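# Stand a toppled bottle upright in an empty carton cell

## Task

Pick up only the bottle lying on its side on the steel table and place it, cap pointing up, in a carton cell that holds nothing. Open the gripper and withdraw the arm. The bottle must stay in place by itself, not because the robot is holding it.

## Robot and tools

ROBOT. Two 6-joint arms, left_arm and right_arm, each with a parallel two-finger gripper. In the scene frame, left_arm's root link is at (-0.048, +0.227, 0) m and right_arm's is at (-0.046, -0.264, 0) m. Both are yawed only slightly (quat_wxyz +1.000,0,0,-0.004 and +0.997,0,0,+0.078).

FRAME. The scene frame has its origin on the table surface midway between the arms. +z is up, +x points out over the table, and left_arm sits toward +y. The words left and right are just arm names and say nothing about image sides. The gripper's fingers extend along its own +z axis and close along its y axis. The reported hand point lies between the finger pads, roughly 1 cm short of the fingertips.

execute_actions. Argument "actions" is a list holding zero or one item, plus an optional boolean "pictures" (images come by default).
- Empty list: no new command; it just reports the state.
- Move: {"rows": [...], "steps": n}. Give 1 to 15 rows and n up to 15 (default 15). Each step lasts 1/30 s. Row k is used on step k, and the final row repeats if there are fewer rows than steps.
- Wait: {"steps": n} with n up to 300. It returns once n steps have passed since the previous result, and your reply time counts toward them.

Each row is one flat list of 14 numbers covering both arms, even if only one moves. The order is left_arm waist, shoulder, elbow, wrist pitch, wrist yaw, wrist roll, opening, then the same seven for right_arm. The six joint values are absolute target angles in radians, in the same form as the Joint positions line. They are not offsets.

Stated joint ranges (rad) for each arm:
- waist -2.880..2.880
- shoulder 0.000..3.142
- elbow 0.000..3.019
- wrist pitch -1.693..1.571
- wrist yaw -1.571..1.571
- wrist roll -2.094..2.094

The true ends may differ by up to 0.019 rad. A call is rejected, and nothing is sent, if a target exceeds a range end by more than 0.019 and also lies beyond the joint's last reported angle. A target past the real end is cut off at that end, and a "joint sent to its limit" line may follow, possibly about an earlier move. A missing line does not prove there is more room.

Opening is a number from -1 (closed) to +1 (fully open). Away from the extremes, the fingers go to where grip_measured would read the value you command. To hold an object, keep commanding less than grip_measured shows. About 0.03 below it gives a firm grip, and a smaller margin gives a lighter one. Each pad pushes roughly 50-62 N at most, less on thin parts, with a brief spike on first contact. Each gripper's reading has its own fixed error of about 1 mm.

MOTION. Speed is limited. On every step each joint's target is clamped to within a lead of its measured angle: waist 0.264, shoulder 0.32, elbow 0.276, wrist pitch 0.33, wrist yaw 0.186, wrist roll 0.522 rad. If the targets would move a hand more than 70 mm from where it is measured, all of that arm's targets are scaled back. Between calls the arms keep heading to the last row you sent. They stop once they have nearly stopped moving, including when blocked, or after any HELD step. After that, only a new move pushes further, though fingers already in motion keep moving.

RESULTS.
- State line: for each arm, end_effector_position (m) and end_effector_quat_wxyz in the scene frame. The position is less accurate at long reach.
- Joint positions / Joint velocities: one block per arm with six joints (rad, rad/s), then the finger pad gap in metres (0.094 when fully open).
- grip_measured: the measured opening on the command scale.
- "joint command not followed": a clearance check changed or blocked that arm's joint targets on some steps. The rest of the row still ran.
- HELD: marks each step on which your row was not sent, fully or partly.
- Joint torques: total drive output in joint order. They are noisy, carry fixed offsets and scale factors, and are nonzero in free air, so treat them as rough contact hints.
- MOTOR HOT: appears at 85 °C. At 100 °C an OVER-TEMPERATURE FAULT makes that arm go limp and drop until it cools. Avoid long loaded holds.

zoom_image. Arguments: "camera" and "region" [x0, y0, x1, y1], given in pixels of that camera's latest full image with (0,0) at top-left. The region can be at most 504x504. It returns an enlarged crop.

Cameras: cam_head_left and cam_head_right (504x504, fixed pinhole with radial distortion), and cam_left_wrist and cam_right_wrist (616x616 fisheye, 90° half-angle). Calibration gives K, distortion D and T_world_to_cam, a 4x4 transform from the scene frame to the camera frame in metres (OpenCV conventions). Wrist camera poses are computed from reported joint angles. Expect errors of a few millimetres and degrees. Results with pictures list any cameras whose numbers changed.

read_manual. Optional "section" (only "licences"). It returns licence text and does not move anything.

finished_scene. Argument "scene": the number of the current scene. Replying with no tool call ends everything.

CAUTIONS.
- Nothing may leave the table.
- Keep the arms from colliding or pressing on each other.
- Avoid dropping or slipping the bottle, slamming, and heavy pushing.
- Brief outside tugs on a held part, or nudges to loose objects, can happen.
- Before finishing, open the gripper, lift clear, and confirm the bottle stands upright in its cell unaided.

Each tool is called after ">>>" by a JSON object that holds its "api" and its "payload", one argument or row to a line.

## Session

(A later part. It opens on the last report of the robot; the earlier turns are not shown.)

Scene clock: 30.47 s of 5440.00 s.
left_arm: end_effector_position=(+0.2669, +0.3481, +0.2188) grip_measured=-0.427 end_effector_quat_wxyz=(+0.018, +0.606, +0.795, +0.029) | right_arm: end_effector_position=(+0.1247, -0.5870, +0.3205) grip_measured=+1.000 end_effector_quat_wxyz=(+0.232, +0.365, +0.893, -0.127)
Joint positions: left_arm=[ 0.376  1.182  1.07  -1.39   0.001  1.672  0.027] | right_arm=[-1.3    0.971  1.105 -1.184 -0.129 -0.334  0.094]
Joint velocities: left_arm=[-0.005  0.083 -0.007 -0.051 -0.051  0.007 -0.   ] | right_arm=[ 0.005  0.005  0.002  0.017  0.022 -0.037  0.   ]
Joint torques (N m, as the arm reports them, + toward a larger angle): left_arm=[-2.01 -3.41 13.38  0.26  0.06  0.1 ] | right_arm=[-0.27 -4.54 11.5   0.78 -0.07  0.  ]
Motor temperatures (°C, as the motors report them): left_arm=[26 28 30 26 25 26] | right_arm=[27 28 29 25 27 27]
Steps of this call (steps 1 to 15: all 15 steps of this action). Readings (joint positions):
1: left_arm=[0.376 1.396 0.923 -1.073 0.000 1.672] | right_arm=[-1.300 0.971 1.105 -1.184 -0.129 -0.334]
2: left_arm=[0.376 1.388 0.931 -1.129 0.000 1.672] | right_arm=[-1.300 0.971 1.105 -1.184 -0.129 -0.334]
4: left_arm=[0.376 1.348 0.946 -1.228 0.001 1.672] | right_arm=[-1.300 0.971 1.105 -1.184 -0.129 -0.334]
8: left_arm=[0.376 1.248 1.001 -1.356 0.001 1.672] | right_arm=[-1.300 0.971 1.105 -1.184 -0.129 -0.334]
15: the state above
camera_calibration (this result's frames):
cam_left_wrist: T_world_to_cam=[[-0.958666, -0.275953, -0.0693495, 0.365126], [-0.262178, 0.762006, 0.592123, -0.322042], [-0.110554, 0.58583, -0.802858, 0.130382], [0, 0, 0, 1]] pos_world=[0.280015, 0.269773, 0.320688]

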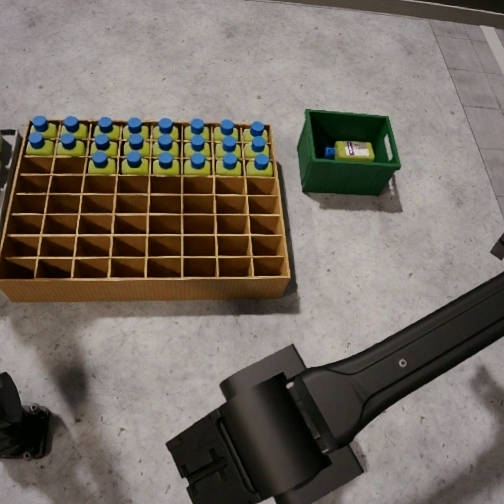

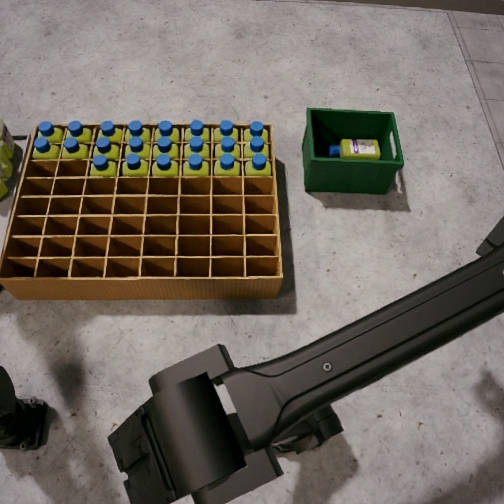

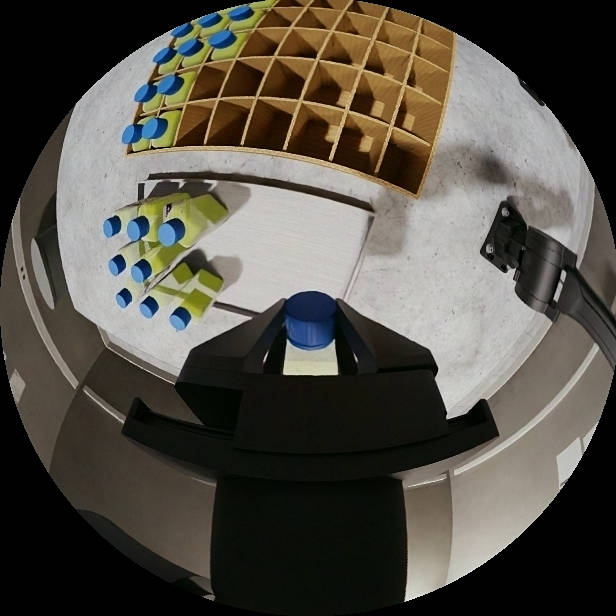

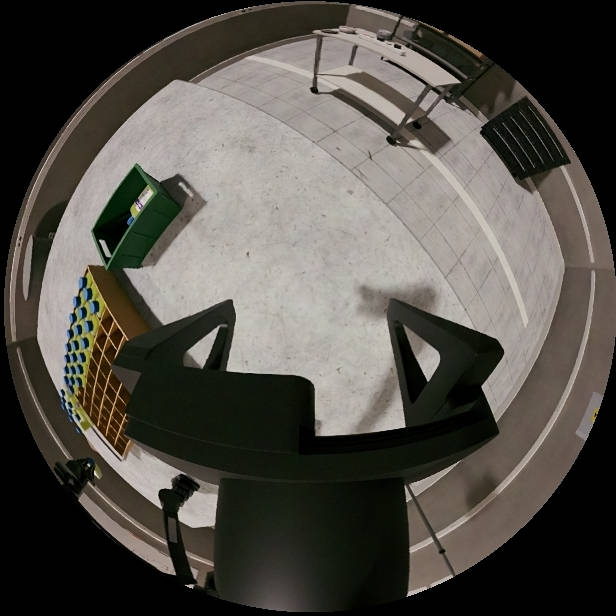

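>>> {"api": "execute_actions", "payload": {
  "actions": [
    {"rows":[[-0.3,1.1,0.8,-0.3,-0.3,0,-0.5,-1.3,0.971,1.105,-1.184,-0.129,-0.334,1]]}
  ],
  "pictures": false
}}

>>> {"api": "execute_actions", "payload": {
  "actions": [
    {"steps":25}
  ],
  "pictures": false
}}

>>> {"api": "execute_actions", "payload": {
  "actions": [
    {"rows":[[-1.154,1.236,0.4,0.865,-1.162,-0.01,-0.5,-1.3,0.971,1.105,-1.184,-0.129,-0.334,1]]}
  ],
  "pictures": false
}}

>>> {"api": "execute_actions", "payload": {
  "actions": [
    {"steps":45}
  ]
}}

Scene clock: 35.27 s of 5440.00 s.
left_arm: end_effector_position=(+0.3999, +0.1243, +0.2107) grip_measured=-0.426 end_effector_quat_wxyz=(+0.399, +0.317, +0.844, +0.168) | right_arm: end_effector_position=(+0.1247, -0.5870, +0.3205) grip_measured=+1.000 end_effector_quat_wxyz=(+0.232, +0.365, +0.893, -0.127)
Joint positions: left_arm=[-0.322  1.122  0.762 -0.351 -0.285  0.52   0.027] | right_arm=[-1.3    0.971  1.105 -1.184 -0.129 -0.334  0.094]
Joint velocities: left_arm=[-0.151 -0.112 -0.002  0.701 -0.037 -2.908 -0.   ] | right_arm=[ 0.005 -0.015  0.007  0.002 -0.051 -0.051  0.   ]
Joint torques (N m, as the arm reports them, + toward a larger angle): left_arm=[ 0.29 -6.   14.98  1.42 -0.75  0.02] | right_arm=[-0.21 -4.05 11.45  0.85 -0.04  0.  ]
Motor temperatures (°C, as the motors report them): left_arm=[26 28 31 26 25 26] | right_arm=[27 28 29 25 27 27]
Steps of this call (steps 1 to 30: the robot went on to your last target; steps 31 to 90: nothing new was sent; then 1.30 s passed at rest; steps 91 to 105: all 15 steps of this action). Readings (joint positions):
91: left_arm=[0.359 1.194 1.043 -1.343 -0.064 1.612] | right_arm=[-1.300 0.971 1.105 -1.184 -0.129 -0.334]
92: left_arm=[0.322 1.170 0.989 -1.250 -0.152 1.539] | right_arm=[-1.300 0.971 1.105 -1.184 -0.129 -0.334]
94: left_arm=[0.205 1.130 0.871 -1.076 -0.262 1.379] | right_arm=[-1.300 0.971 1.105 -1.184 -0.129 -0.334]
98: left_arm=[-0.066 1.126 0.767 -0.801 -0.283 1.110] | right_arm=[-1.300 0.971 1.105 -1.184 -0.129 -0.334]
105: the state above

Scene clock: 36.10 s of 5440.00 s.
left_arm: end_effector_position=(+0.4047, +0.1311, +0.2208) grip_measured=-0.426 end_effector_quat_wxyz=(+0.445, +0.082, +0.889, +0.066) | right_arm: end_effector_position=(+0.1247, -0.5870, +0.3205) grip_measured=+1.000 end_effector_quat_wxyz=(+0.232, +0.365, +0.893, -0.127)
Joint positions: left_arm=[-0.308  1.112  0.762 -0.322 -0.295  0.012  0.027] | right_arm=[-1.3    0.971  1.105 -1.184 -0.129 -0.334  0.094]
Joint velocities: left_arm=[ 0.005 -0.015  0.017  0.002 -0.037 -0.081  0.   ] | right_arm=[-0.005 -0.005  0.007 -0.007  0.007  0.037  0.   ]
Joint torques (N m, as the arm reports them, + toward a larger angle): left_arm=[-1.77 -5.63 15.03  2.41 -0.4  -0.09] | right_arm=[-0.87 -4.25 11.27  0.88 -0.05 -0.01]
Motor temperatures (°C, as the motors report them): left_arm=[26 28 31 26 25 26] | right_arm=[27 28 29 25 27 27]
Steps of this call (steps 1 to 25: the robot went on to your last target). Readings (joint positions):
1: left_arm=[-0.323 1.118 0.762 -0.334 -0.287 0.420] | right_arm=[-1.300 0.971 1.105 -1.184 -0.129 -0.334]
2: left_arm=[-0.322 1.115 0.762 -0.327 -0.290 0.337] | right_arm=[-1.300 0.971 1.105 -1.184 -0.129 -0.334]
4: left_arm=[-0.315 1.112 0.762 -0.323 -0.293 0.217] | right_arm=[-1.300 0.971 1.105 -1.184 -0.129 -0.334]
8: left_arm=[-0.308 1.112 0.762 -0.322 -0.295 0.093] | right_arm=[-1.300 0.971 1.105 -1.184 -0.129 -0.334]
25: the state above

Scene clock: 36.60 s of 5440.00 s.
left_arm: end_effector_position=(+0.2511, -0.0251, +0.2065) grip_measured=-0.426 end_effector_quat_wxyz=(+0.690, +0.023, +0.722, +0.049) | right_arm: end_effector_position=(+0.1247, -0.5870, +0.3205) grip_measured=+1.000 end_effector_quat_wxyz=(+0.232, +0.365, +0.893, -0.127)
Joint positions: left_arm=[-1.102  1.247  0.387  0.755 -1.148  0.008  0.027] | right_arm=[-1.3    0.971  1.105 -1.184 -0.129 -0.334  0.094]
Joint velocities: left_arm=[-1.841  0.132 -0.076  1.311  0.051 -0.051 -0.001] | right_arm=[ 0.005  0.005  0.002 -0.017  0.037 -0.022  0.   ]
Joint torques (N m, as the arm reports them, + toward a larger angle): left_arm=[ 2.23 -5.4  10.22  1.95 -0.71  0.01] | right_arm=[ 0.18 -4.26 11.26  0.8  -0.04 -0.08]
Motor temperatures (°C, as the motors report them): left_arm=[26 28 31 26 25 26] | right_arm=[27 28 29 25 27 27]
Steps of this call (steps 1 to 15: all 15 steps of this action). Readings (joint positions):
1: left_arm=[-0.318 1.115 0.745 -0.289 -0.337 0.010] | right_arm=[-1.300 0.971 1.105 -1.184 -0.129 -0.334]
2: left_arm=[-0.339 1.118 0.716 -0.233 -0.387 0.009] | right_arm=[-1.300 0.971 1.105 -1.184 -0.129 -0.334]
4: left_arm=[-0.404 1.136 0.638 -0.132 -0.479 0.007] | right_arm=[-1.300 0.971 1.105 -1.184 -0.129 -0.334]
8: left_arm=[-0.597 1.169 0.524 0.197 -0.785 0.018] | right_arm=[-1.300 0.971 1.105 -1.184 -0.129 -0.334]
15: the state above

Scene clock: 38.10 s of 5440.00 s.
left_arm: end_effector_position=(+0.2368, -0.0402, +0.2184) grip_measured=-0.426 end_effector_quat_wxyz=(+0.704, +0.010, +0.710, +0.004) | right_arm: end_effector_position=(+0.1247, -0.5870, +0.3205) grip_measured=+1.000 end_effector_quat_wxyz=(+0.232, +0.365, +0.893, -0.127)
Joint positions: left_arm=[-1.158  1.248  0.387  0.842 -1.159  0.002  0.027] | right_arm=[-1.3    0.971  1.105 -1.184 -0.129 -0.334  0.094]
Joint velocities: left_arm=[ 0.005 -0.015 -0.002  0.007 -0.037 -0.051 -0.001] | right_arm=[-0.005 -0.005 -0.002  0.007  0.051 -0.037  0.   ]
Joint torques (N m, as the arm reports them, + toward a larger angle): left_arm=[-2.01 -4.74  9.69  2.31 -0.19 -0.05] | right_arm=[-0.21 -4.16 11.42  0.71 -0.07 -0.04]
Motor temperatures (°C, as the motors report them): left_arm=[26 28 31 26 25 26] | right_arm=[27 28 29 25 27 27]
Steps of this call (steps 1 to 30: the robot went on to your last target; steps 31 to 45: nothing new was sent). Readings (joint positions):
1: left_arm=[-1.154 1.250 0.387 0.789 -1.148 0.006] | right_arm=[-1.300 0.971 1.105 -1.184 -0.129 -0.334]
2: left_arm=[-1.184 1.250 0.387 0.812 -1.148 0.004] | right_arm=[-1.300 0.971 1.105 -1.184 -0.129 -0.334]
4: left_arm=[-1.196 1.248 0.387 0.835 -1.151 0.002] | right_arm=[-1.300 0.971 1.105 -1.184 -0.129 -0.334]
8: left_arm=[-1.165 1.248 0.387 0.841 -1.159 0.002] | right_arm=[-1.300 0.971 1.105 -1.184 -0.129 -0.334]
45: the state above
All arms were judged still, so your last target was given up. Only a new action makes them travel on or press farther. Fingers that are still opening or closing keep moving.
camera_calibration (this result's frames):
cam_left_wrist: T_world_to_cam=[[-0.00694609, -0.999953, -0.00680373, -0.0389813], [-0.595552, 0.00960237, -0.803259, 0.319641], [0.803287, -0.00152754, -0.595591, 0.0689019], [0, 0, 0, 1]] pos_world=[0.134744, -0.0419435, 0.297526]

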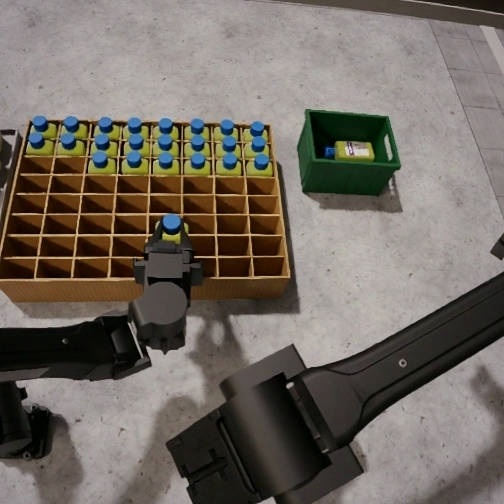

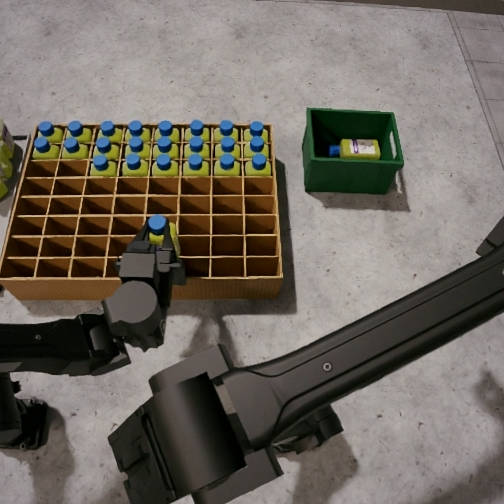

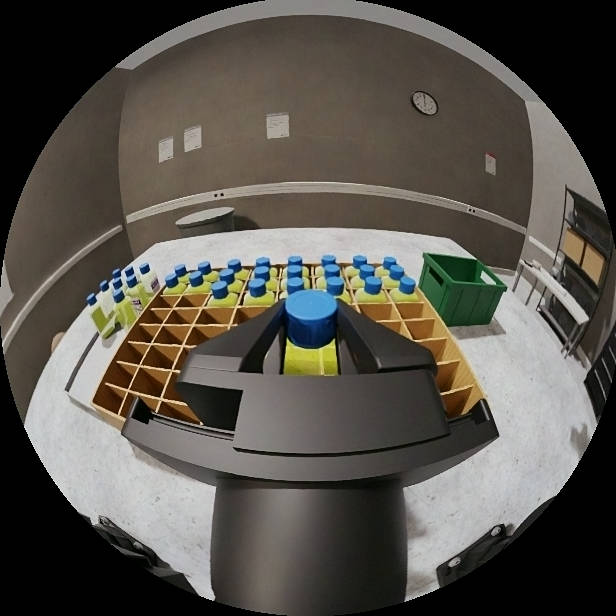

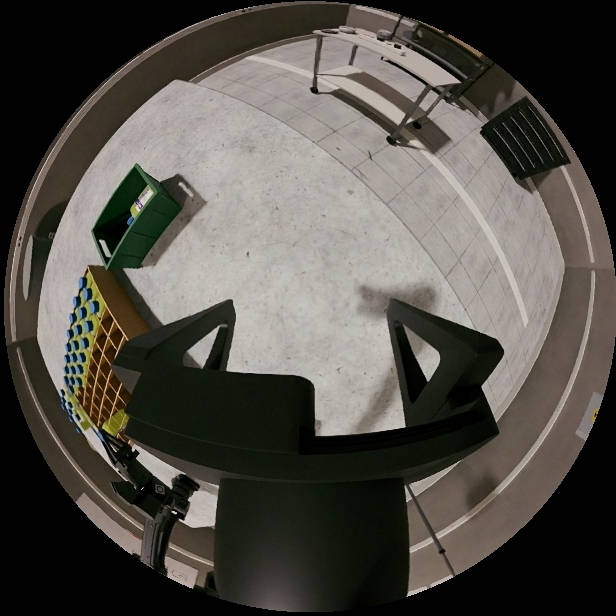

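>>> {"api": "execute_actions", "payload": {
  "actions": [
    {"rows":[[-1.17,1.345,0.338,1.04,-1.225,-0.01,-0.5,-1.3,0.971,1.105,-1.184,-0.129,-0.334,1]]}
  ],
  "pictures": false
}}

>>> {"api": "execute_actions", "payload": {
  "actions": [
    {"steps":15}
  ]
}}

>>> {"api": "zoom_image", "payload": {
  "camera": "cam_head_right",
  "region": [60,180,260,320]
}}

>>> {"api": "zoom_image", "payload": {
  "camera": "cam_right_wrist",
  "region": [50,350,210,510]
}}

Scene clock: 41.80 s of 5440.00 s.
left_arm: end_effector_position=(+0.2323, -0.0234, +0.1969) grip_measured=-0.426 end_effector_quat_wxyz=(+0.711, -0.028, +0.703, +0.008) | right_arm: end_effector_position=(+0.1247, -0.5870, +0.3205) grip_measured=+1.000 end_effector_quat_wxyz=(+0.232, +0.365, +0.893, -0.127)
Joint positions: left_arm=[-1.163  1.339  0.338  1.03  -1.222 -0.001  0.027] | right_arm=[-1.3    0.971  1.105 -1.184 -0.129 -0.334  0.094]
Joint velocities: left_arm=[-0.015 -0.015 -0.007  0.007 -0.051 -0.022 -0.001] | right_arm=[ 0.005 -0.024  0.007  0.017 -0.051  0.022  0.   ]
Joint torques (N m, as the arm reports them, + toward a larger angle): left_arm=[-2.94 -3.6   7.2   1.77 -0.17 -0.01] | right_arm=[-0.11 -4.67 11.36  0.83 -0.02  0.  ]
Motor temperatures (°C, as the motors report them): left_arm=[26 28 31 26 25 26] | right_arm=[27 28 29 25 27 27]
Steps of this call (steps 1 to 90: nothing new was sent; then 0.20 s passed at rest; steps 91 to 105: all 15 steps of this action). Readings (joint positions):
91: left_arm=[-1.160 1.259 0.380 0.883 -1.186 0.001] | right_arm=[-1.300 0.971 1.105 -1.184 -0.129 -0.334]
92: left_arm=[-1.160 1.279 0.369 0.943 -1.209 0.001] | right_arm=[-1.300 0.971 1.105 -1.184 -0.129 -0.334]
94: left_arm=[-1.160 1.323 0.345 0.996 -1.219 0.001] | right_arm=[-1.300 0.971 1.105 -1.184 -0.129 -0.334]
98: left_arm=[-1.163 1.339 0.338 1.030 -1.222 -0.001] | right_arm=[-1.300 0.971 1.105 -1.184 -0.129 -0.334]
105: the state above

Scene clock: 42.30 s of 5440.00 s.
left_arm: end_effector_position=(+0.2323, -0.0234, +0.1969) grip_measured=-0.426 end_effector_quat_wxyz=(+0.711, -0.028, +0.703, +0.008) | right_arm: end_effector_position=(+0.1247, -0.5870, +0.3205) grip_measured=+1.000 end_effector_quat_wxyz=(+0.232, +0.365, +0.893, -0.127)
Joint positions: left_arm=[-1.163  1.339  0.338  1.03  -1.222 -0.001  0.027] | right_arm=[-1.3    0.971  1.105 -1.184 -0.129 -0.334  0.094]
Joint velocities: left_arm=[-0.005 -0.005  0.012  0.002  0.022 -0.051  0.   ] | right_arm=[ 0.005 -0.024 -0.002  0.027  0.051  0.007  0.   ]
Joint torques (N m, as the arm reports them, + toward a larger angle): left_arm=[-2.87 -3.41  7.22  1.77 -0.16 -0.03] | right_arm=[-0.07 -4.59 11.41  0.74 -0.03 -0.02]
Motor temperatures (°C, as the motors report them): left_arm=[26 28 31 26 25 26] | right_arm=[27 28 29 25 27 27]
Steps of this call (steps 1 to 15: the robot went on to your last target). Readings (joint positions):
1: left_arm=[-1.163 1.339 0.338 1.030 -1.222 -0.001] | right_arm=[-1.300 0.971 1.105 -1.184 -0.129 -0.334]
2: left_arm=[-1.163 1.339 0.338 1.030 -1.222 -0.001] | right_arm=[-1.300 0.971 1.105 -1.184 -0.129 -0.334]
4: left_arm=[-1.163 1.339 0.338 1.030 -1.222 -0.001] | right_arm=[-1.300 0.971 1.105 -1.184 -0.129 -0.334]
8: left_arm=[-1.163 1.339 0.338 1.030 -1.222 -0.001] | right_arm=[-1.300 0.971 1.105 -1.184 -0.129 -0.334]
15: the state above
All arms were judged still, so your last target was given up. Only a new action makes them travel on or press farther. Fingers that are still opening or closing keep moving.
camera_calibration (this result's frames):
cam_left_wrist: T_world_to_cam=[[0.0506727, -0.997848, 0.0416146, -0.0452968], [-0.578491, -0.0632921, -0.81323, 0.295841], [0.814113, 0.0171349, -0.580453, 0.0547098], [0, 0, 0, 1]] pos_world=[0.128897, -0.0274124, 0.274228]

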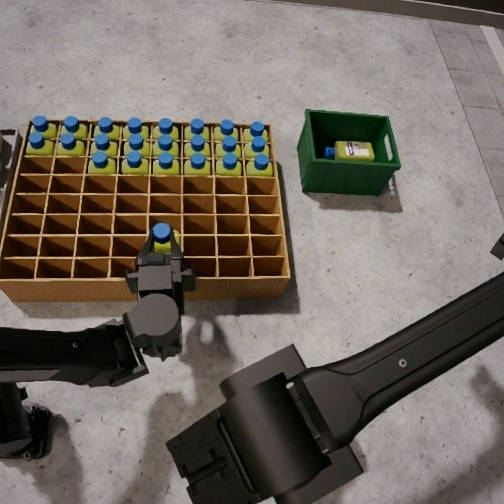

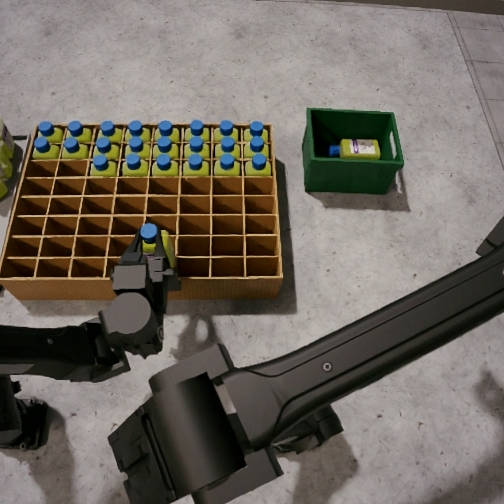

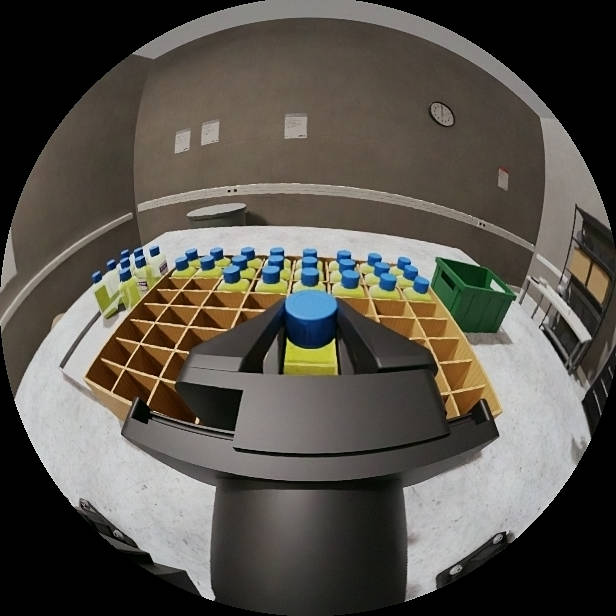

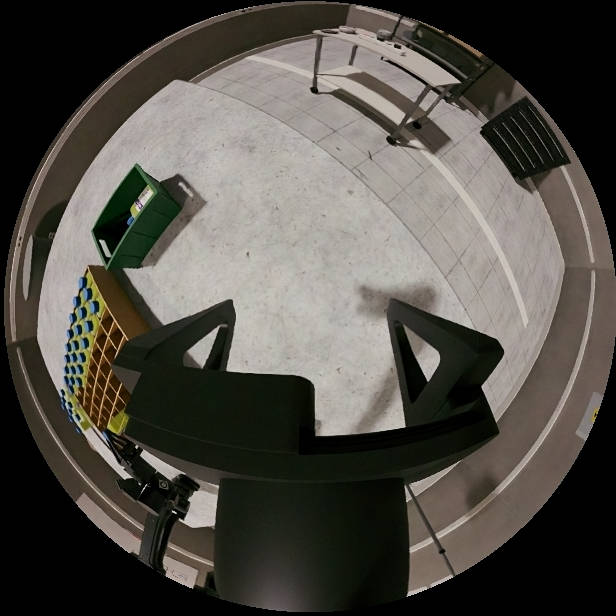

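Region (60, 180, 260, 320) of cam_head_right's 504x504 image, scaled by 2.520, with more detail than that image has; it fills the top 353 rows of this view, and the rest is white.

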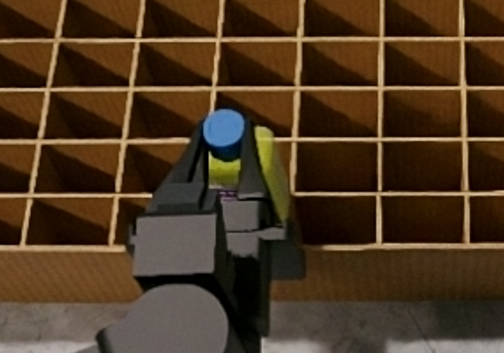

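Region (50, 350, 210, 510) of cam_right_wrist's 616x616 image, scaled by 3.150, with more detail than that image has.

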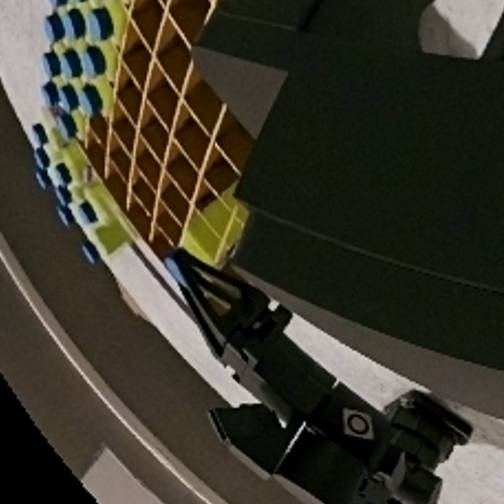

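>>> {"api": "execute_actions", "payload": {
  "actions": [
    {"rows":[[-1.19,1.345,0.338,0.985,-1.245,-0.01,-0.5,-1.3,0.971,1.105,-1.184,-0.129,-0.334,1]],"steps":10}
  ],
  "pictures": false
}}

>>> {"api": "execute_actions", "payload": {
  "actions": [
    {"rows":[[-1.19,1.41,0.32,1.075,-1.245,-0.01,-0.5,-1.3,0.971,1.105,-1.184,-0.129,-0.334,1]],"steps":10}
  ],
  "pictures": false
}}

>>> {"api": "execute_actions", "payload": {
  "actions": [
    {"rows":[[-1.19,1.475,0.31,1.15,-1.245,-0.01,-0.5,-1.3,0.971,1.105,-1.184,-0.129,-0.334,1]]}
  ]
}}

>>> {"api": "zoom_image", "payload": {
  "camera": "cam_head_right",
  "region": [60,180,260,320]
}}

Scene clock: 46.53 s of 5440.00 s.
left_arm: end_effector_position=(+0.2281, -0.0249, +0.1957) grip_measured=-0.426 end_effector_quat_wxyz=(+0.708, -0.023, +0.705, +0.014) | right_arm: end_effector_position=(+0.1247, -0.5870, +0.3205) grip_measured=+1.000 end_effector_quat_wxyz=(+0.232, +0.365, +0.893, -0.127)
Joint positions: left_arm=[-1.179  1.334  0.339  1.008 -1.239 -0.002  0.027] | right_arm=[-1.3    0.971  1.105 -1.184 -0.129 -0.334  0.094]
Joint velocities: left_arm=[ 0.005 -0.005 -0.012 -0.007  0.022 -0.022 -0.001] | right_arm=[ 0.005 -0.015 -0.017 -0.017  0.022 -0.051  0.   ]
Joint torques (N m, as the arm reports them, + toward a larger angle): left_arm=[-3.18 -3.08  7.28  0.61 -0.27 -0.02] | right_arm=[ 0.16 -4.52 11.18  0.59 -0.06  0.01]
Motor temperatures (°C, as the motors report them): left_arm=[26 28 30 26 25 26] | right_arm=[27 28 29 25 27 27]
Steps of this call (steps 1 to 90: nothing new was sent; then 0.90 s passed at rest; steps 91 to 100: all 10 steps of this action). Readings (joint positions):
91: left_arm=[-1.165 1.339 0.338 1.024 -1.229 -0.001] | right_arm=[-1.300 0.971 1.105 -1.184 -0.129 -0.334]
92: left_arm=[-1.170 1.338 0.339 1.018 -1.233 -0.002] | right_arm=[-1.300 0.971 1.105 -1.184 -0.129 -0.334]
94: left_arm=[-1.178 1.335 0.339 1.011 -1.238 -0.002] | right_arm=[-1.300 0.971 1.105 -1.184 -0.129 -0.334]
98: left_arm=[-1.179 1.334 0.339 1.008 -1.239 -0.002] | right_arm=[-1.300 0.971 1.105 -1.184 -0.129 -0.334]
100: the state above

Scene clock: 46.87 s of 5440.00 s.
left_arm: end_effector_position=(+0.2285, -0.0242, +0.1953) grip_measured=-0.426 end_effector_quat_wxyz=(+0.714, -0.036, +0.700, +0.009) | right_arm: end_effector_position=(+0.1247, -0.5870, +0.3205) grip_measured=+1.000 end_effector_quat_wxyz=(+0.232, +0.365, +0.893, -0.127)
Joint positions: left_arm=[-1.179  1.366  0.338  1.087 -1.251  0.018  0.027] | right_arm=[-1.3    0.971  1.105 -1.184 -0.129 -0.334  0.094]
Joint velocities: left_arm=[-0.015 -0.015  0.002  0.007 -0.066 -0.066  0.001] | right_arm=[-0.005 -0.024 -0.027  0.007  0.037  0.007  0.   ]
Joint torques (N m, as the arm reports them, + toward a larger angle): left_arm=[-3.23 -0.29  5.27  0.87  0.24 -0.2 ] | right_arm=[-0.26 -4.08 11.38  0.69 -0.04 -0.04]
Motor temperatures (°C, as the motors report them): left_arm=[26 28 30 26 25 26] | right_arm=[27 28 29 25 27 27]
Steps of this call (steps 1 to 10: all 10 steps of this action). Readings (joint positions):
1: left_arm=[-1.179 1.340 0.338 1.023 -1.241 -0.002] | right_arm=[-1.300 0.971 1.105 -1.184 -0.129 -0.334]
2: left_arm=[-1.179 1.351 0.338 1.047 -1.245 0.001] | right_arm=[-1.300 0.971 1.105 -1.184 -0.129 -0.334]
4: left_arm=[-1.179 1.363 0.338 1.078 -1.250 0.011] | right_arm=[-1.300 0.971 1.105 -1.184 -0.129 -0.334]
8: left_arm=[-1.179 1.366 0.338 1.087 -1.251 0.017] | right_arm=[-1.300 0.971 1.105 -1.184 -0.129 -0.334]
10: the state above

Scene clock: 47.37 s of 5440.00 s.
left_arm: end_effector_position=(+0.2292, -0.0257, +0.1945) grip_measured=-0.426 end_effector_quat_wxyz=(+0.719, -0.046, +0.693, +0.002) | right_arm: end_effector_position=(+0.1247, -0.5870, +0.3205) grip_measured=+1.000 end_effector_quat_wxyz=(+0.232, +0.365, +0.893, -0.127)
Joint positions: left_arm=[-1.179  1.407  0.339  1.178 -1.254  0.043  0.027] | right_arm=[-1.3    0.971  1.105 -1.184 -0.129 -0.334  0.094]
Joint velocities: left_arm=[-0.015 -0.005 -0.027  0.002  0.022 -0.066 -0.001] | right_arm=[-0.024  0.005 -0.002 -0.002 -0.066 -0.037  0.   ]
Joint torques (N m, as the arm reports them, + toward a larger angle): left_arm=[-3.19  1.11  3.86  0.35  0.42 -0.37] | right_arm=[-0.09 -3.7  11.3   0.7  -0.04 -0.05]
Motor temperatures (°C, as the motors report them): left_arm=[26 27 30 26 25 26] | right_arm=[27 28 29 25 27 27]
Steps of this call (steps 1 to 15: all 15 steps of this action). Readings (joint positions):
1: left_arm=[-1.179 1.373 0.337 1.104 -1.251 0.019] | right_arm=[-1.300 0.971 1.105 -1.184 -0.129 -0.334]
2: left_arm=[-1.179 1.387 0.337 1.132 -1.253 0.023] | right_arm=[-1.300 0.971 1.105 -1.184 -0.129 -0.334]
4: left_arm=[-1.179 1.403 0.339 1.166 -1.254 0.034] | right_arm=[-1.300 0.971 1.105 -1.184 -0.129 -0.334]
8: left_arm=[-1.179 1.407 0.339 1.178 -1.254 0.041] | right_arm=[-1.300 0.971 1.105 -1.184 -0.129 -0.334]
15: the state above
camera_calibration (this result's frames):
cam_left_wrist: T_world_to_cam=[[0.0660054, -0.99495, 0.0756166, -0.0573522], [-0.555633, -0.0995948, -0.825441, 0.288111], [0.828803, 0.0124684, -0.559401, 0.0482799], [0, 0, 0, 1]] pos_world=[0.123855, -0.0289702, 0.269163]

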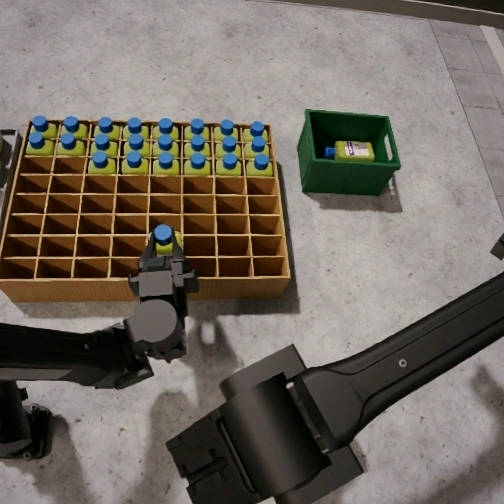

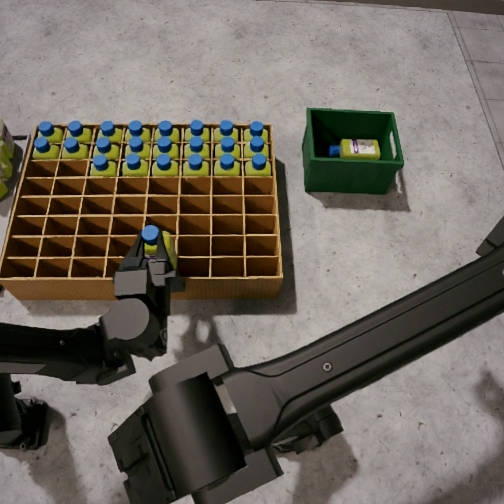

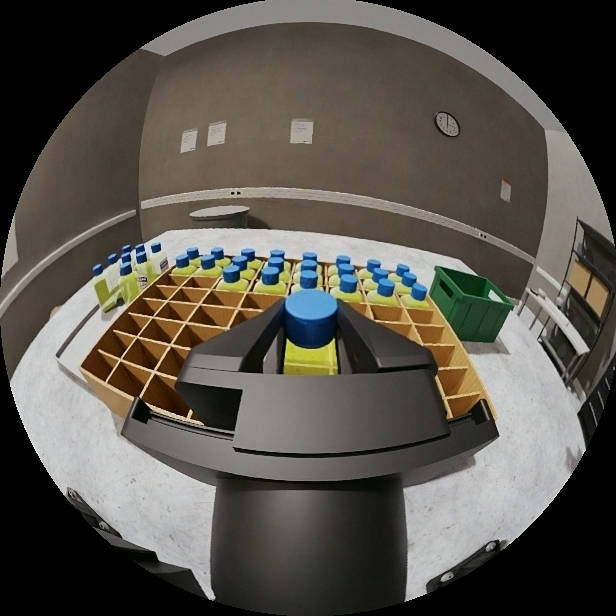

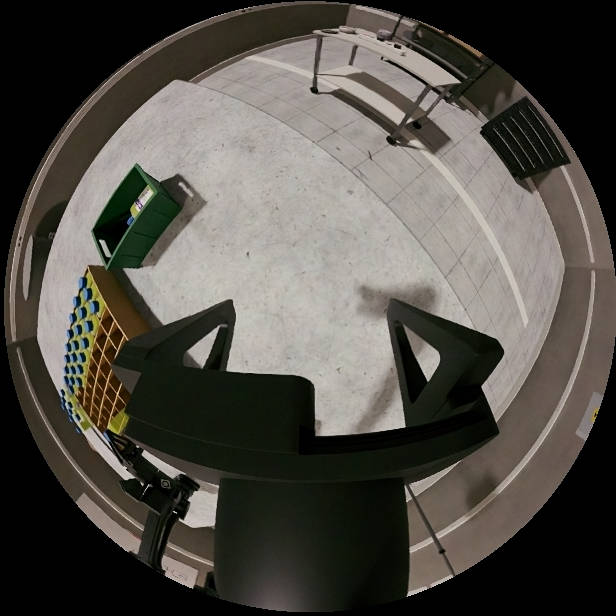

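Region (60, 180, 260, 320) of cam_head_right's 504x504 image, scaled by 2.520, with more detail than that image has; it fills the top 353 rows of this view, and the rest is white.

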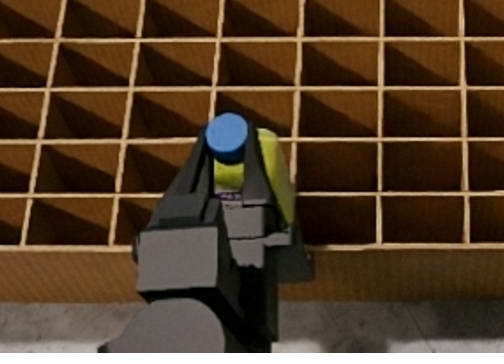

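>>> {"api": "execute_actions", "payload": {
  "actions": [
    {"rows":[[-1.175,1.28,0.345,0.93,-1.235,0.04,-0.5,-0.7,0.971,0.9,-1.45,-1.2,-1.57,1]]}
  ],
  "pictures": false
}}

>>> {"api": "execute_actions", "payload": {
  "actions": [
    {"steps":30}
  ]
}}

Scene clock: 50.30 s of 5440.00 s.
left_arm: end_effector_position=(+0.2264, -0.0212, +0.2016) grip_measured=-0.426 end_effector_quat_wxyz=(+0.705, +0.003, +0.709, +0.038) | right_arm: end_effector_position=(+0.2517, -0.2484, +0.3140) grip_measured=+1.000 end_effector_quat_wxyz=(+0.463, -0.357, +0.749, +0.311)
Joint positions: left_arm=[-1.179  1.281  0.336  0.932 -1.237  0.047  0.027] | right_arm=[-0.664  0.967  0.894 -1.436 -1.182 -1.357  0.094]
Joint velocities: left_arm=[-0.005 -0.005 -0.007 -0.002  0.007 -0.066 -0.001] | right_arm=[-0.142 -0.015 -0.002 -0.002 -0.549 -1.385  0.   ]
Joint torques (N m, as the arm reports them, + toward a larger angle): left_arm=[-1.99 -3.57  8.55  1.39  0.02 -0.01] | right_arm=[-2.13 -3.09 11.07 -0.43 -0.54 -0.09]
Motor temperatures (°C, as the motors report them): left_arm=[26 27 30 26 25 26] | right_arm=[27 28 29 25 27 27]
Steps of this call (steps 1 to 15: the robot went on to your last target; steps 16 to 73: nothing new was sent; steps 74 to 88: all 15 steps of this action). Readings (joint positions):
74: left_arm=[-1.179 1.388 0.343 1.135 -1.248 0.047] | right_arm=[-1.293 0.971 1.097 -1.198 -0.163 -0.369]
75: left_arm=[-1.179 1.353 0.345 1.060 -1.238 0.047] | right_arm=[-1.272 0.968 1.081 -1.227 -0.208 -0.413]
77: left_arm=[-1.179 1.297 0.340 0.977 -1.237 0.047] | right_arm=[-1.200 0.965 1.027 -1.288 -0.308 -0.512]
81: left_arm=[-1.179 1.275 0.337 0.940 -1.237 0.047] | right_arm=[-0.969 0.966 0.923 -1.386 -0.584 -0.782]
88: the state above

Scene clock: 51.30 s of 5440.00 s.
left_arm: end_effector_position=(+0.2264, -0.0212, +0.2016) grip_measured=-0.426 end_effector_quat_wxyz=(+0.705, +0.003, +0.709, +0.038) | right_arm: end_effector_position=(+0.2523, -0.2559, +0.3164) grip_measured=+1.000 end_effector_quat_wxyz=(+0.501, -0.419, +0.712, +0.259)
Joint positions: left_arm=[-1.179  1.281  0.336  0.932 -1.237  0.047  0.027] | right_arm=[-0.692  0.967  0.894 -1.436 -1.197 -1.56   0.094]
Joint velocities: left_arm=[-0.005  0.005  0.007  0.012 -0.081 -0.007 -0.   ] | right_arm=[-0.024 -0.015  0.012 -0.002 -0.022  0.037  0.   ]
Joint torques (N m, as the arm reports them, + toward a larger angle): left_arm=[-2.03 -3.55  8.56  1.38  0.02 -0.01] | right_arm=[-0.45 -2.81 11.09 -0.46 -0.74 -0.12]
Motor temperatures (°C, as the motors report them): left_arm=[26 27 30 26 25 26] | right_arm=[27 28 29 25 27 27]
Steps of this call (steps 1 to 30: the robot went on to your last target). Readings (joint positions):
1: left_arm=[-1.179 1.281 0.336 0.932 -1.237 0.047] | right_arm=[-0.670 0.967 0.894 -1.436 -1.192 -1.398]
2: left_arm=[-1.179 1.281 0.336 0.932 -1.237 0.047] | right_arm=[-0.677 0.967 0.894 -1.436 -1.195 -1.431]
4: left_arm=[-1.179 1.281 0.336 0.932 -1.237 0.047] | right_arm=[-0.689 0.967 0.894 -1.436 -1.197 -1.478]
8: left_arm=[-1.179 1.281 0.336 0.932 -1.237 0.047] | right_arm=[-0.692 0.967 0.894 -1.436 -1.197 -1.527]
30: the state above
All arms were judged still, so your last target was given up. Only a new action makes them travel on or press farther. Fingers that are still opening or closing keep moving.
camera_calibration (this result's frames):
cam_left_wrist: T_world_to_cam=[[0.0496397, -0.99773, -0.0455161, -0.0251546], [-0.593618, 0.0071768, -0.804715, 0.299551], [0.803215, 0.066965, -0.591914, 0.0680631], [0, 0, 0, 1]] pos_world=[0.124398, -0.0318051, 0.280196]
cam_right_wrist: T_world_to_cam=[[0.857642, -0.512496, 0.0423966, -0.363047], [-0.411929, -0.734014, -0.539943, 0.0894714], [0.307838, 0.445613, -0.840633, 0.422551], [0, 0, 0, 1]] pos_world=[0.218143, -0.308681, 0.418912]

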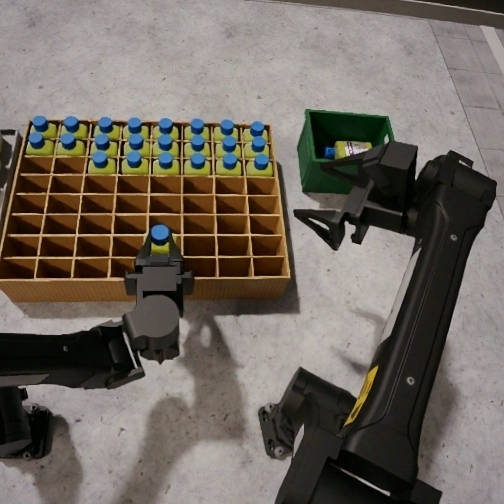

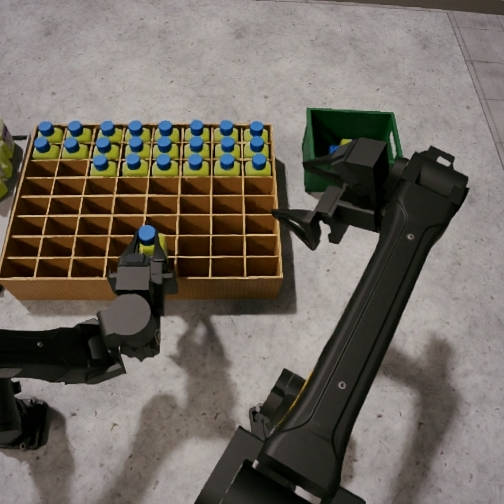

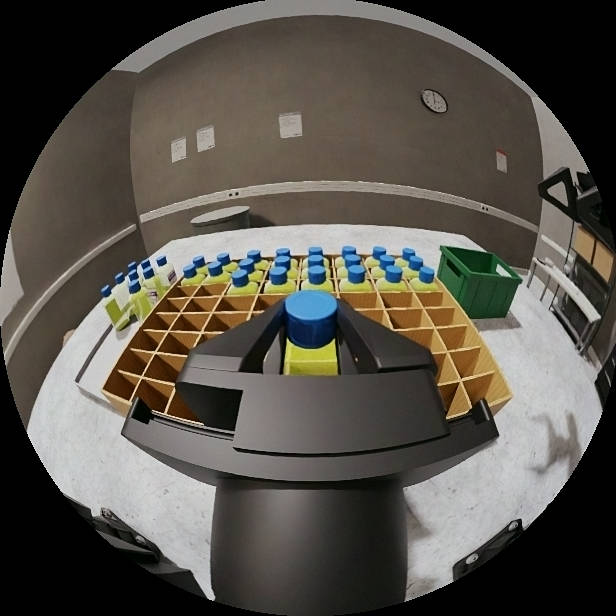

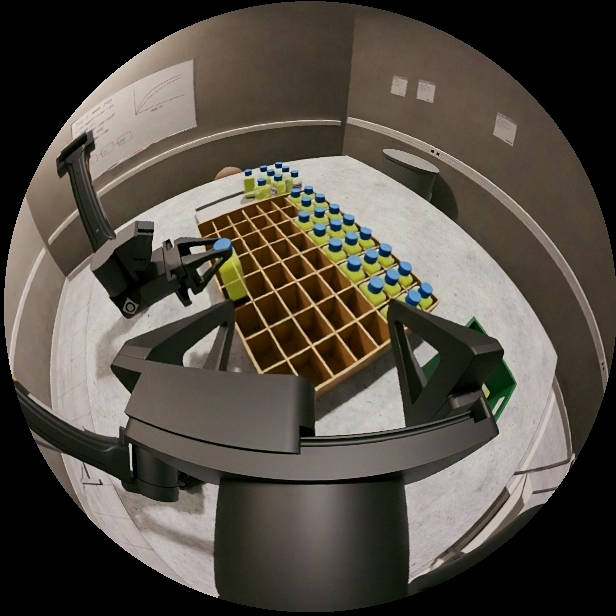

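>>> {"api": "zoom_image", "payload": {
  "camera": "cam_right_wrist",
  "region": [170,220,290,340]
}}

Region (170, 220, 290, 340) of cam_right_wrist's 616x616 image, scaled by 4.200, with more detail than that image has.

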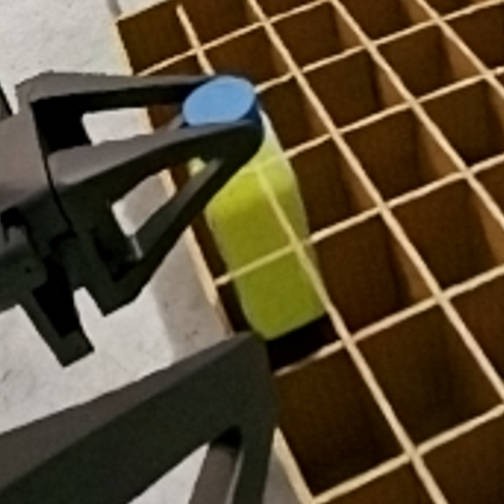

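Looks aligned.

>>> {"api": "execute_actions", "payload": {
  "actions": [
    {"rows":[[-1.175,1.35,0.325,1.03,-1.235,0.04,-0.5,-0.7,0.971,0.9,-1.45,-1.2,-1.57,1]],"steps":10}
  ],
  "pictures": false
}}

>>> {"api": "execute_actions", "payload": {
  "actions": [
    {"rows":[[-1.175,1.42,0.315,1.11,-1.235,0.04,-0.5,-0.7,0.971,0.9,-1.45,-1.2,-1.57,1]],"steps":12}
  ],
  "pictures": false
}}

Scene clock: 54.77 s of 5440.00 s.
left_arm: end_effector_position=(+0.2269, -0.0221, +0.1944) grip_measured=-0.426 end_effector_quat_wxyz=(+0.709, -0.008, +0.705, +0.028) | right_arm: end_effector_position=(+0.2523, -0.2559, +0.3164) grip_measured=+1.000 end_effector_quat_wxyz=(+0.501, -0.420, +0.711, +0.259)
Joint positions: left_arm=[-1.179  1.334  0.329  1.025 -1.237  0.046  0.027] | right_arm=[-0.692  0.967  0.894 -1.436 -1.197 -1.561  0.094]
Joint velocities: left_arm=[-0.005  0.015 -0.017 -0.002 -0.037 -0.022 -0.   ] | right_arm=[-0.024 -0.005  0.002  0.007  0.066  0.007  0.   ]
Joint torques (N m, as the arm reports them, + toward a larger angle): left_arm=[-2.03 -2.53  6.81  1.6   0.07 -0.03] | right_arm=[-0.58 -2.94 10.95 -0.31 -0.68 -0.11]
Motor temperatures (°C, as the motors report them): left_arm=[26 27 30 26 25 26] | right_arm=[27 28 29 25 28 27]
Steps of this call (steps 1 to 90: nothing new was sent; then 0.13 s passed at rest; steps 91 to 100: all 10 steps of this action). Readings (joint positions):
91: left_arm=[-1.179 1.287 0.334 0.950 -1.237 0.047] | right_arm=[-0.692 0.967 0.894 -1.436 -1.197 -1.561]
92: left_arm=[-1.179 1.302 0.331 0.977 -1.237 0.047] | right_arm=[-0.692 0.967 0.894 -1.436 -1.197 -1.561]
94: left_arm=[-1.179 1.330 0.328 1.012 -1.240 0.047] | right_arm=[-0.692 0.967 0.894 -1.436 -1.197 -1.561]
98: left_arm=[-1.179 1.334 0.329 1.025 -1.237 0.046] | right_arm=[-0.692 0.967 0.894 -1.436 -1.197 -1.561]
100: the state above

Scene clock: 55.17 s of 5440.00 s.
left_arm: end_effector_position=(+0.2273, -0.0216, +0.1936) grip_measured=-0.426 end_effector_quat_wxyz=(+0.715, -0.022, +0.698, +0.021) | right_arm: end_effector_position=(+0.2523, -0.2559, +0.3164) grip_measured=+1.000 end_effector_quat_wxyz=(+0.501, -0.420, +0.711, +0.259)
Joint positions: left_arm=[-1.179  1.375  0.327  1.122 -1.247  0.068  0.027] | right_arm=[-0.692  0.967  0.894 -1.436 -1.197 -1.561  0.094]
Joint velocities: left_arm=[ 0.005 -0.015 -0.017 -0.012  0.022 -0.007  0.001] | right_arm=[ 0.015 -0.024  0.007 -0.012 -0.007  0.022  0.   ]
Joint torques (N m, as the arm reports them, + toward a larger angle): left_arm=[-2.07 -0.59  5.73  0.97  0.53 -0.18] | right_arm=[-0.7  -2.73 10.98 -0.48 -0.66 -0.07]
Motor temperatures (°C, as the motors report them): left_arm=[26 27 30 26 25 26] | right_arm=[27 28 30 25 28 27]
Steps of this call (steps 1 to 12: all 12 steps of this action). Readings (joint positions):
1: left_arm=[-1.179 1.342 0.327 1.042 -1.237 0.046] | right_arm=[-0.692 0.967 0.894 -1.436 -1.197 -1.561]
2: left_arm=[-1.179 1.356 0.327 1.073 -1.241 0.048] | right_arm=[-0.692 0.967 0.894 -1.436 -1.197 -1.561]
4: left_arm=[-1.179 1.371 0.327 1.111 -1.247 0.059] | right_arm=[-0.692 0.967 0.894 -1.436 -1.197 -1.561]
8: left_arm=[-1.179 1.374 0.327 1.122 -1.247 0.067] | right_arm=[-0.692 0.967 0.894 -1.436 -1.197 -1.561]
12: the state above

>>> {"api": "execute_actions", "payload": {
  "actions": [
    {"rows":[[-1.205,1.29,0.335,0.95,-1.255,0.04,-0.5,-0.7,0.971,0.9,-1.45,-1.2,-1.57,1]],"steps":12}
  ],
  "pictures": false
}}

>>> {"api": "execute_actions", "payload": {
  "actions": [
    {"rows":[[-1.205,1.37,0.322,1.05,-1.255,0.04,-0.5,-0.7,0.971,0.9,-1.45,-1.2,-1.57,1]],"steps":12}
  ]
}}

>>> {"api": "zoom_image", "payload": {
  "camera": "cam_right_wrist",
  "region": [170,220,290,340]
}}

Scene clock: 57.73 s of 5440.00 s.
left_arm: end_effector_position=(+0.2209, -0.0208, +0.1964) grip_measured=-0.426 end_effector_quat_wxyz=(+0.704, +0.008, +0.709, +0.041) | right_arm: end_effector_position=(+0.2523, -0.2559, +0.3164) grip_measured=+1.000 end_effector_quat_wxyz=(+0.501, -0.420, +0.711, +0.259)
Joint positions: left_arm=[-1.197  1.293  0.325  0.952 -1.252  0.053  0.027] | right_arm=[-0.692  0.967  0.894 -1.436 -1.197 -1.561  0.094]
Joint velocities: left_arm=[ 0.005 -0.015  0.002 -0.017 -0.051 -0.051 -0.   ] | right_arm=[ 0.005  0.015  0.017 -0.017 -0.168  0.066  0.   ]
Joint torques (N m, as the arm reports them, + toward a larger angle): left_arm=[-2.91 -3.76  8.45  1.44 -0.17 -0.06] | right_arm=[-1.18 -3.35 11.14 -0.46 -0.71 -0.13]
Motor temperatures (°C, as the motors report them): left_arm=[26 27 29 26 25 26] | right_arm=[27 28 30 25 28 27]
Steps of this call (steps 1 to 15: the robot went on to your last target; steps 16 to 65: nothing new was sent; steps 66 to 77: all 12 steps of this action). Readings (joint positions):
66: left_arm=[-1.181 1.362 0.329 1.092 -1.251 0.067] | right_arm=[-0.692 0.967 0.894 -1.436 -1.197 -1.561]
67: left_arm=[-1.187 1.339 0.330 1.041 -1.251 0.064] | right_arm=[-0.692 0.967 0.894 -1.436 -1.197 -1.561]
69: left_arm=[-1.195 1.305 0.326 0.983 -1.252 0.060] | right_arm=[-0.692 0.967 0.894 -1.436 -1.197 -1.561]
73: left_arm=[-1.197 1.293 0.325 0.956 -1.252 0.055] | right_arm=[-0.692 0.967 0.894 -1.436 -1.197 -1.561]
77: the state above

Scene clock: 58.13 s of 5440.00 s.
left_arm: end_effector_position=(+0.2214, -0.0247, +0.1775) grip_measured=-0.426 end_effector_quat_wxyz=(+0.702, +0.010, +0.711, +0.040) | right_arm: end_effector_position=(+0.2523, -0.2559, +0.3164) grip_measured=+1.000 end_effector_quat_wxyz=(+0.501, -0.420, +0.711, +0.259)
Joint positions: left_arm=[-1.199  1.38   0.318  1.029 -1.25   0.042  0.027] | right_arm=[-0.692  0.967  0.894 -1.436 -1.197 -1.561  0.094]
Joint velocities: left_arm=[ 0.005 -0.005  0.017  0.007  0.022 -0.022  0.   ] | right_arm=[-0.005 -0.015  0.012 -0.002  0.022 -0.022  0.   ]
Joint torques (N m, as the arm reports them, + toward a larger angle): left_arm=[-2.96 -4.77  7.03  2.18 -0.27  0.03] | right_arm=[-1.02 -2.82 11.09 -0.36 -0.69 -0.12]
Motor temperatures (°C, as the motors report them): left_arm=[26 27 29 26 25 26] | right_arm=[27 28 30 25 28 27]
Steps of this call (steps 1 to 12: all 12 steps of this action). Readings (joint positions):
1: left_arm=[-1.197 1.301 0.323 0.970 -1.252 0.053] | right_arm=[-0.692 0.967 0.894 -1.436 -1.197 -1.561]
2: left_arm=[-1.197 1.317 0.322 0.997 -1.253 0.052] | right_arm=[-0.692 0.967 0.894 -1.436 -1.197 -1.561]
4: left_arm=[-1.198 1.351 0.322 1.023 -1.251 0.049] | right_arm=[-0.692 0.967 0.894 -1.436 -1.197 -1.561]
8: left_arm=[-1.199 1.380 0.318 1.028 -1.250 0.042] | right_arm=[-0.692 0.967 0.894 -1.436 -1.197 -1.561]
12: the state above
camera_calibration (this result's frames):
cam_left_wrist: T_world_to_cam=[[0.0424775, -0.997351, -0.0590528, -0.0254744], [-0.598817, 0.0218986, -0.800586, 0.278016], [0.799758, 0.0693687, -0.596301, 0.0595952], [0, 0, 0, 1]] pos_world=[0.119901, -0.0356291, 0.256608]
cam_right_wrist: T_world_to_cam=[[0.857701, -0.512369, 0.0427514, -0.363142], [-0.411664, -0.734173, -0.539928, 0.0893592], [0.308029, 0.445498, -0.840625, 0.422471], [0, 0, 0, 1]] pos_world=[0.21812, -0.308667, 0.418912]

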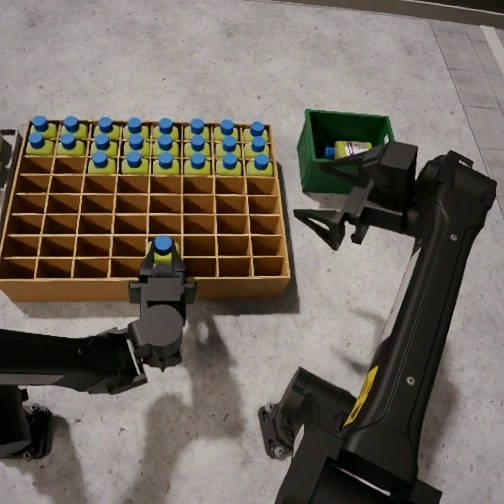

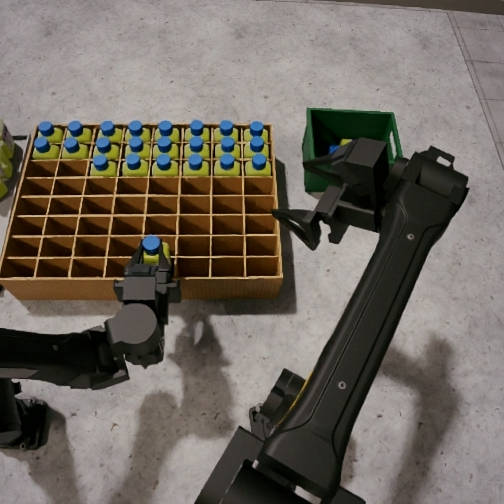

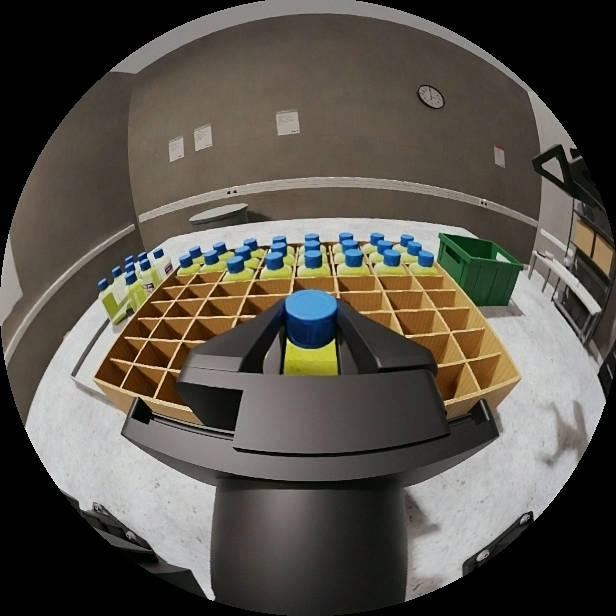

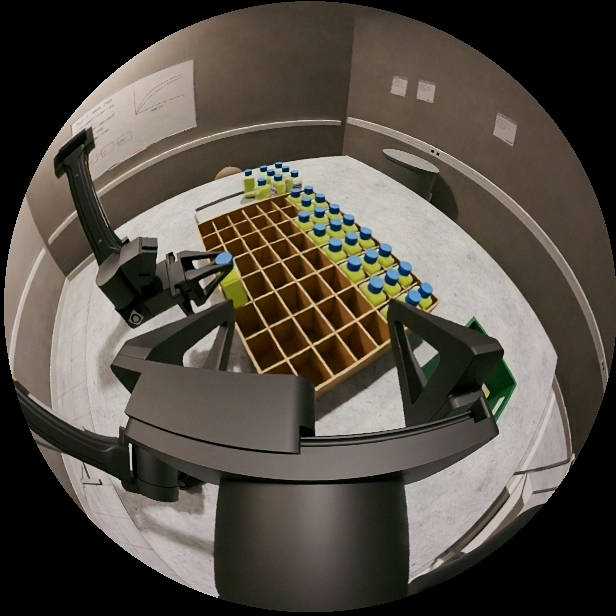

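Region (170, 220, 290, 340) of cam_right_wrist's 616x616 image, scaled by 4.200, with more detail than that image has.

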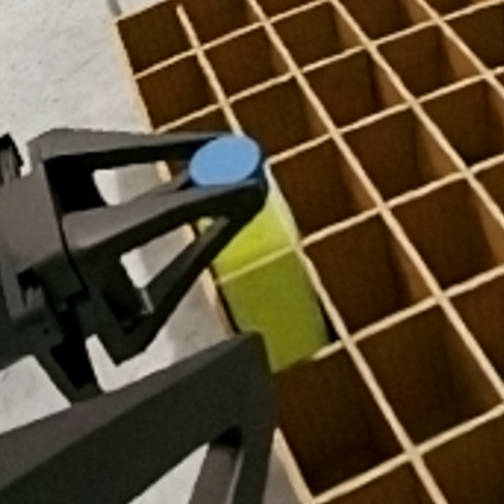

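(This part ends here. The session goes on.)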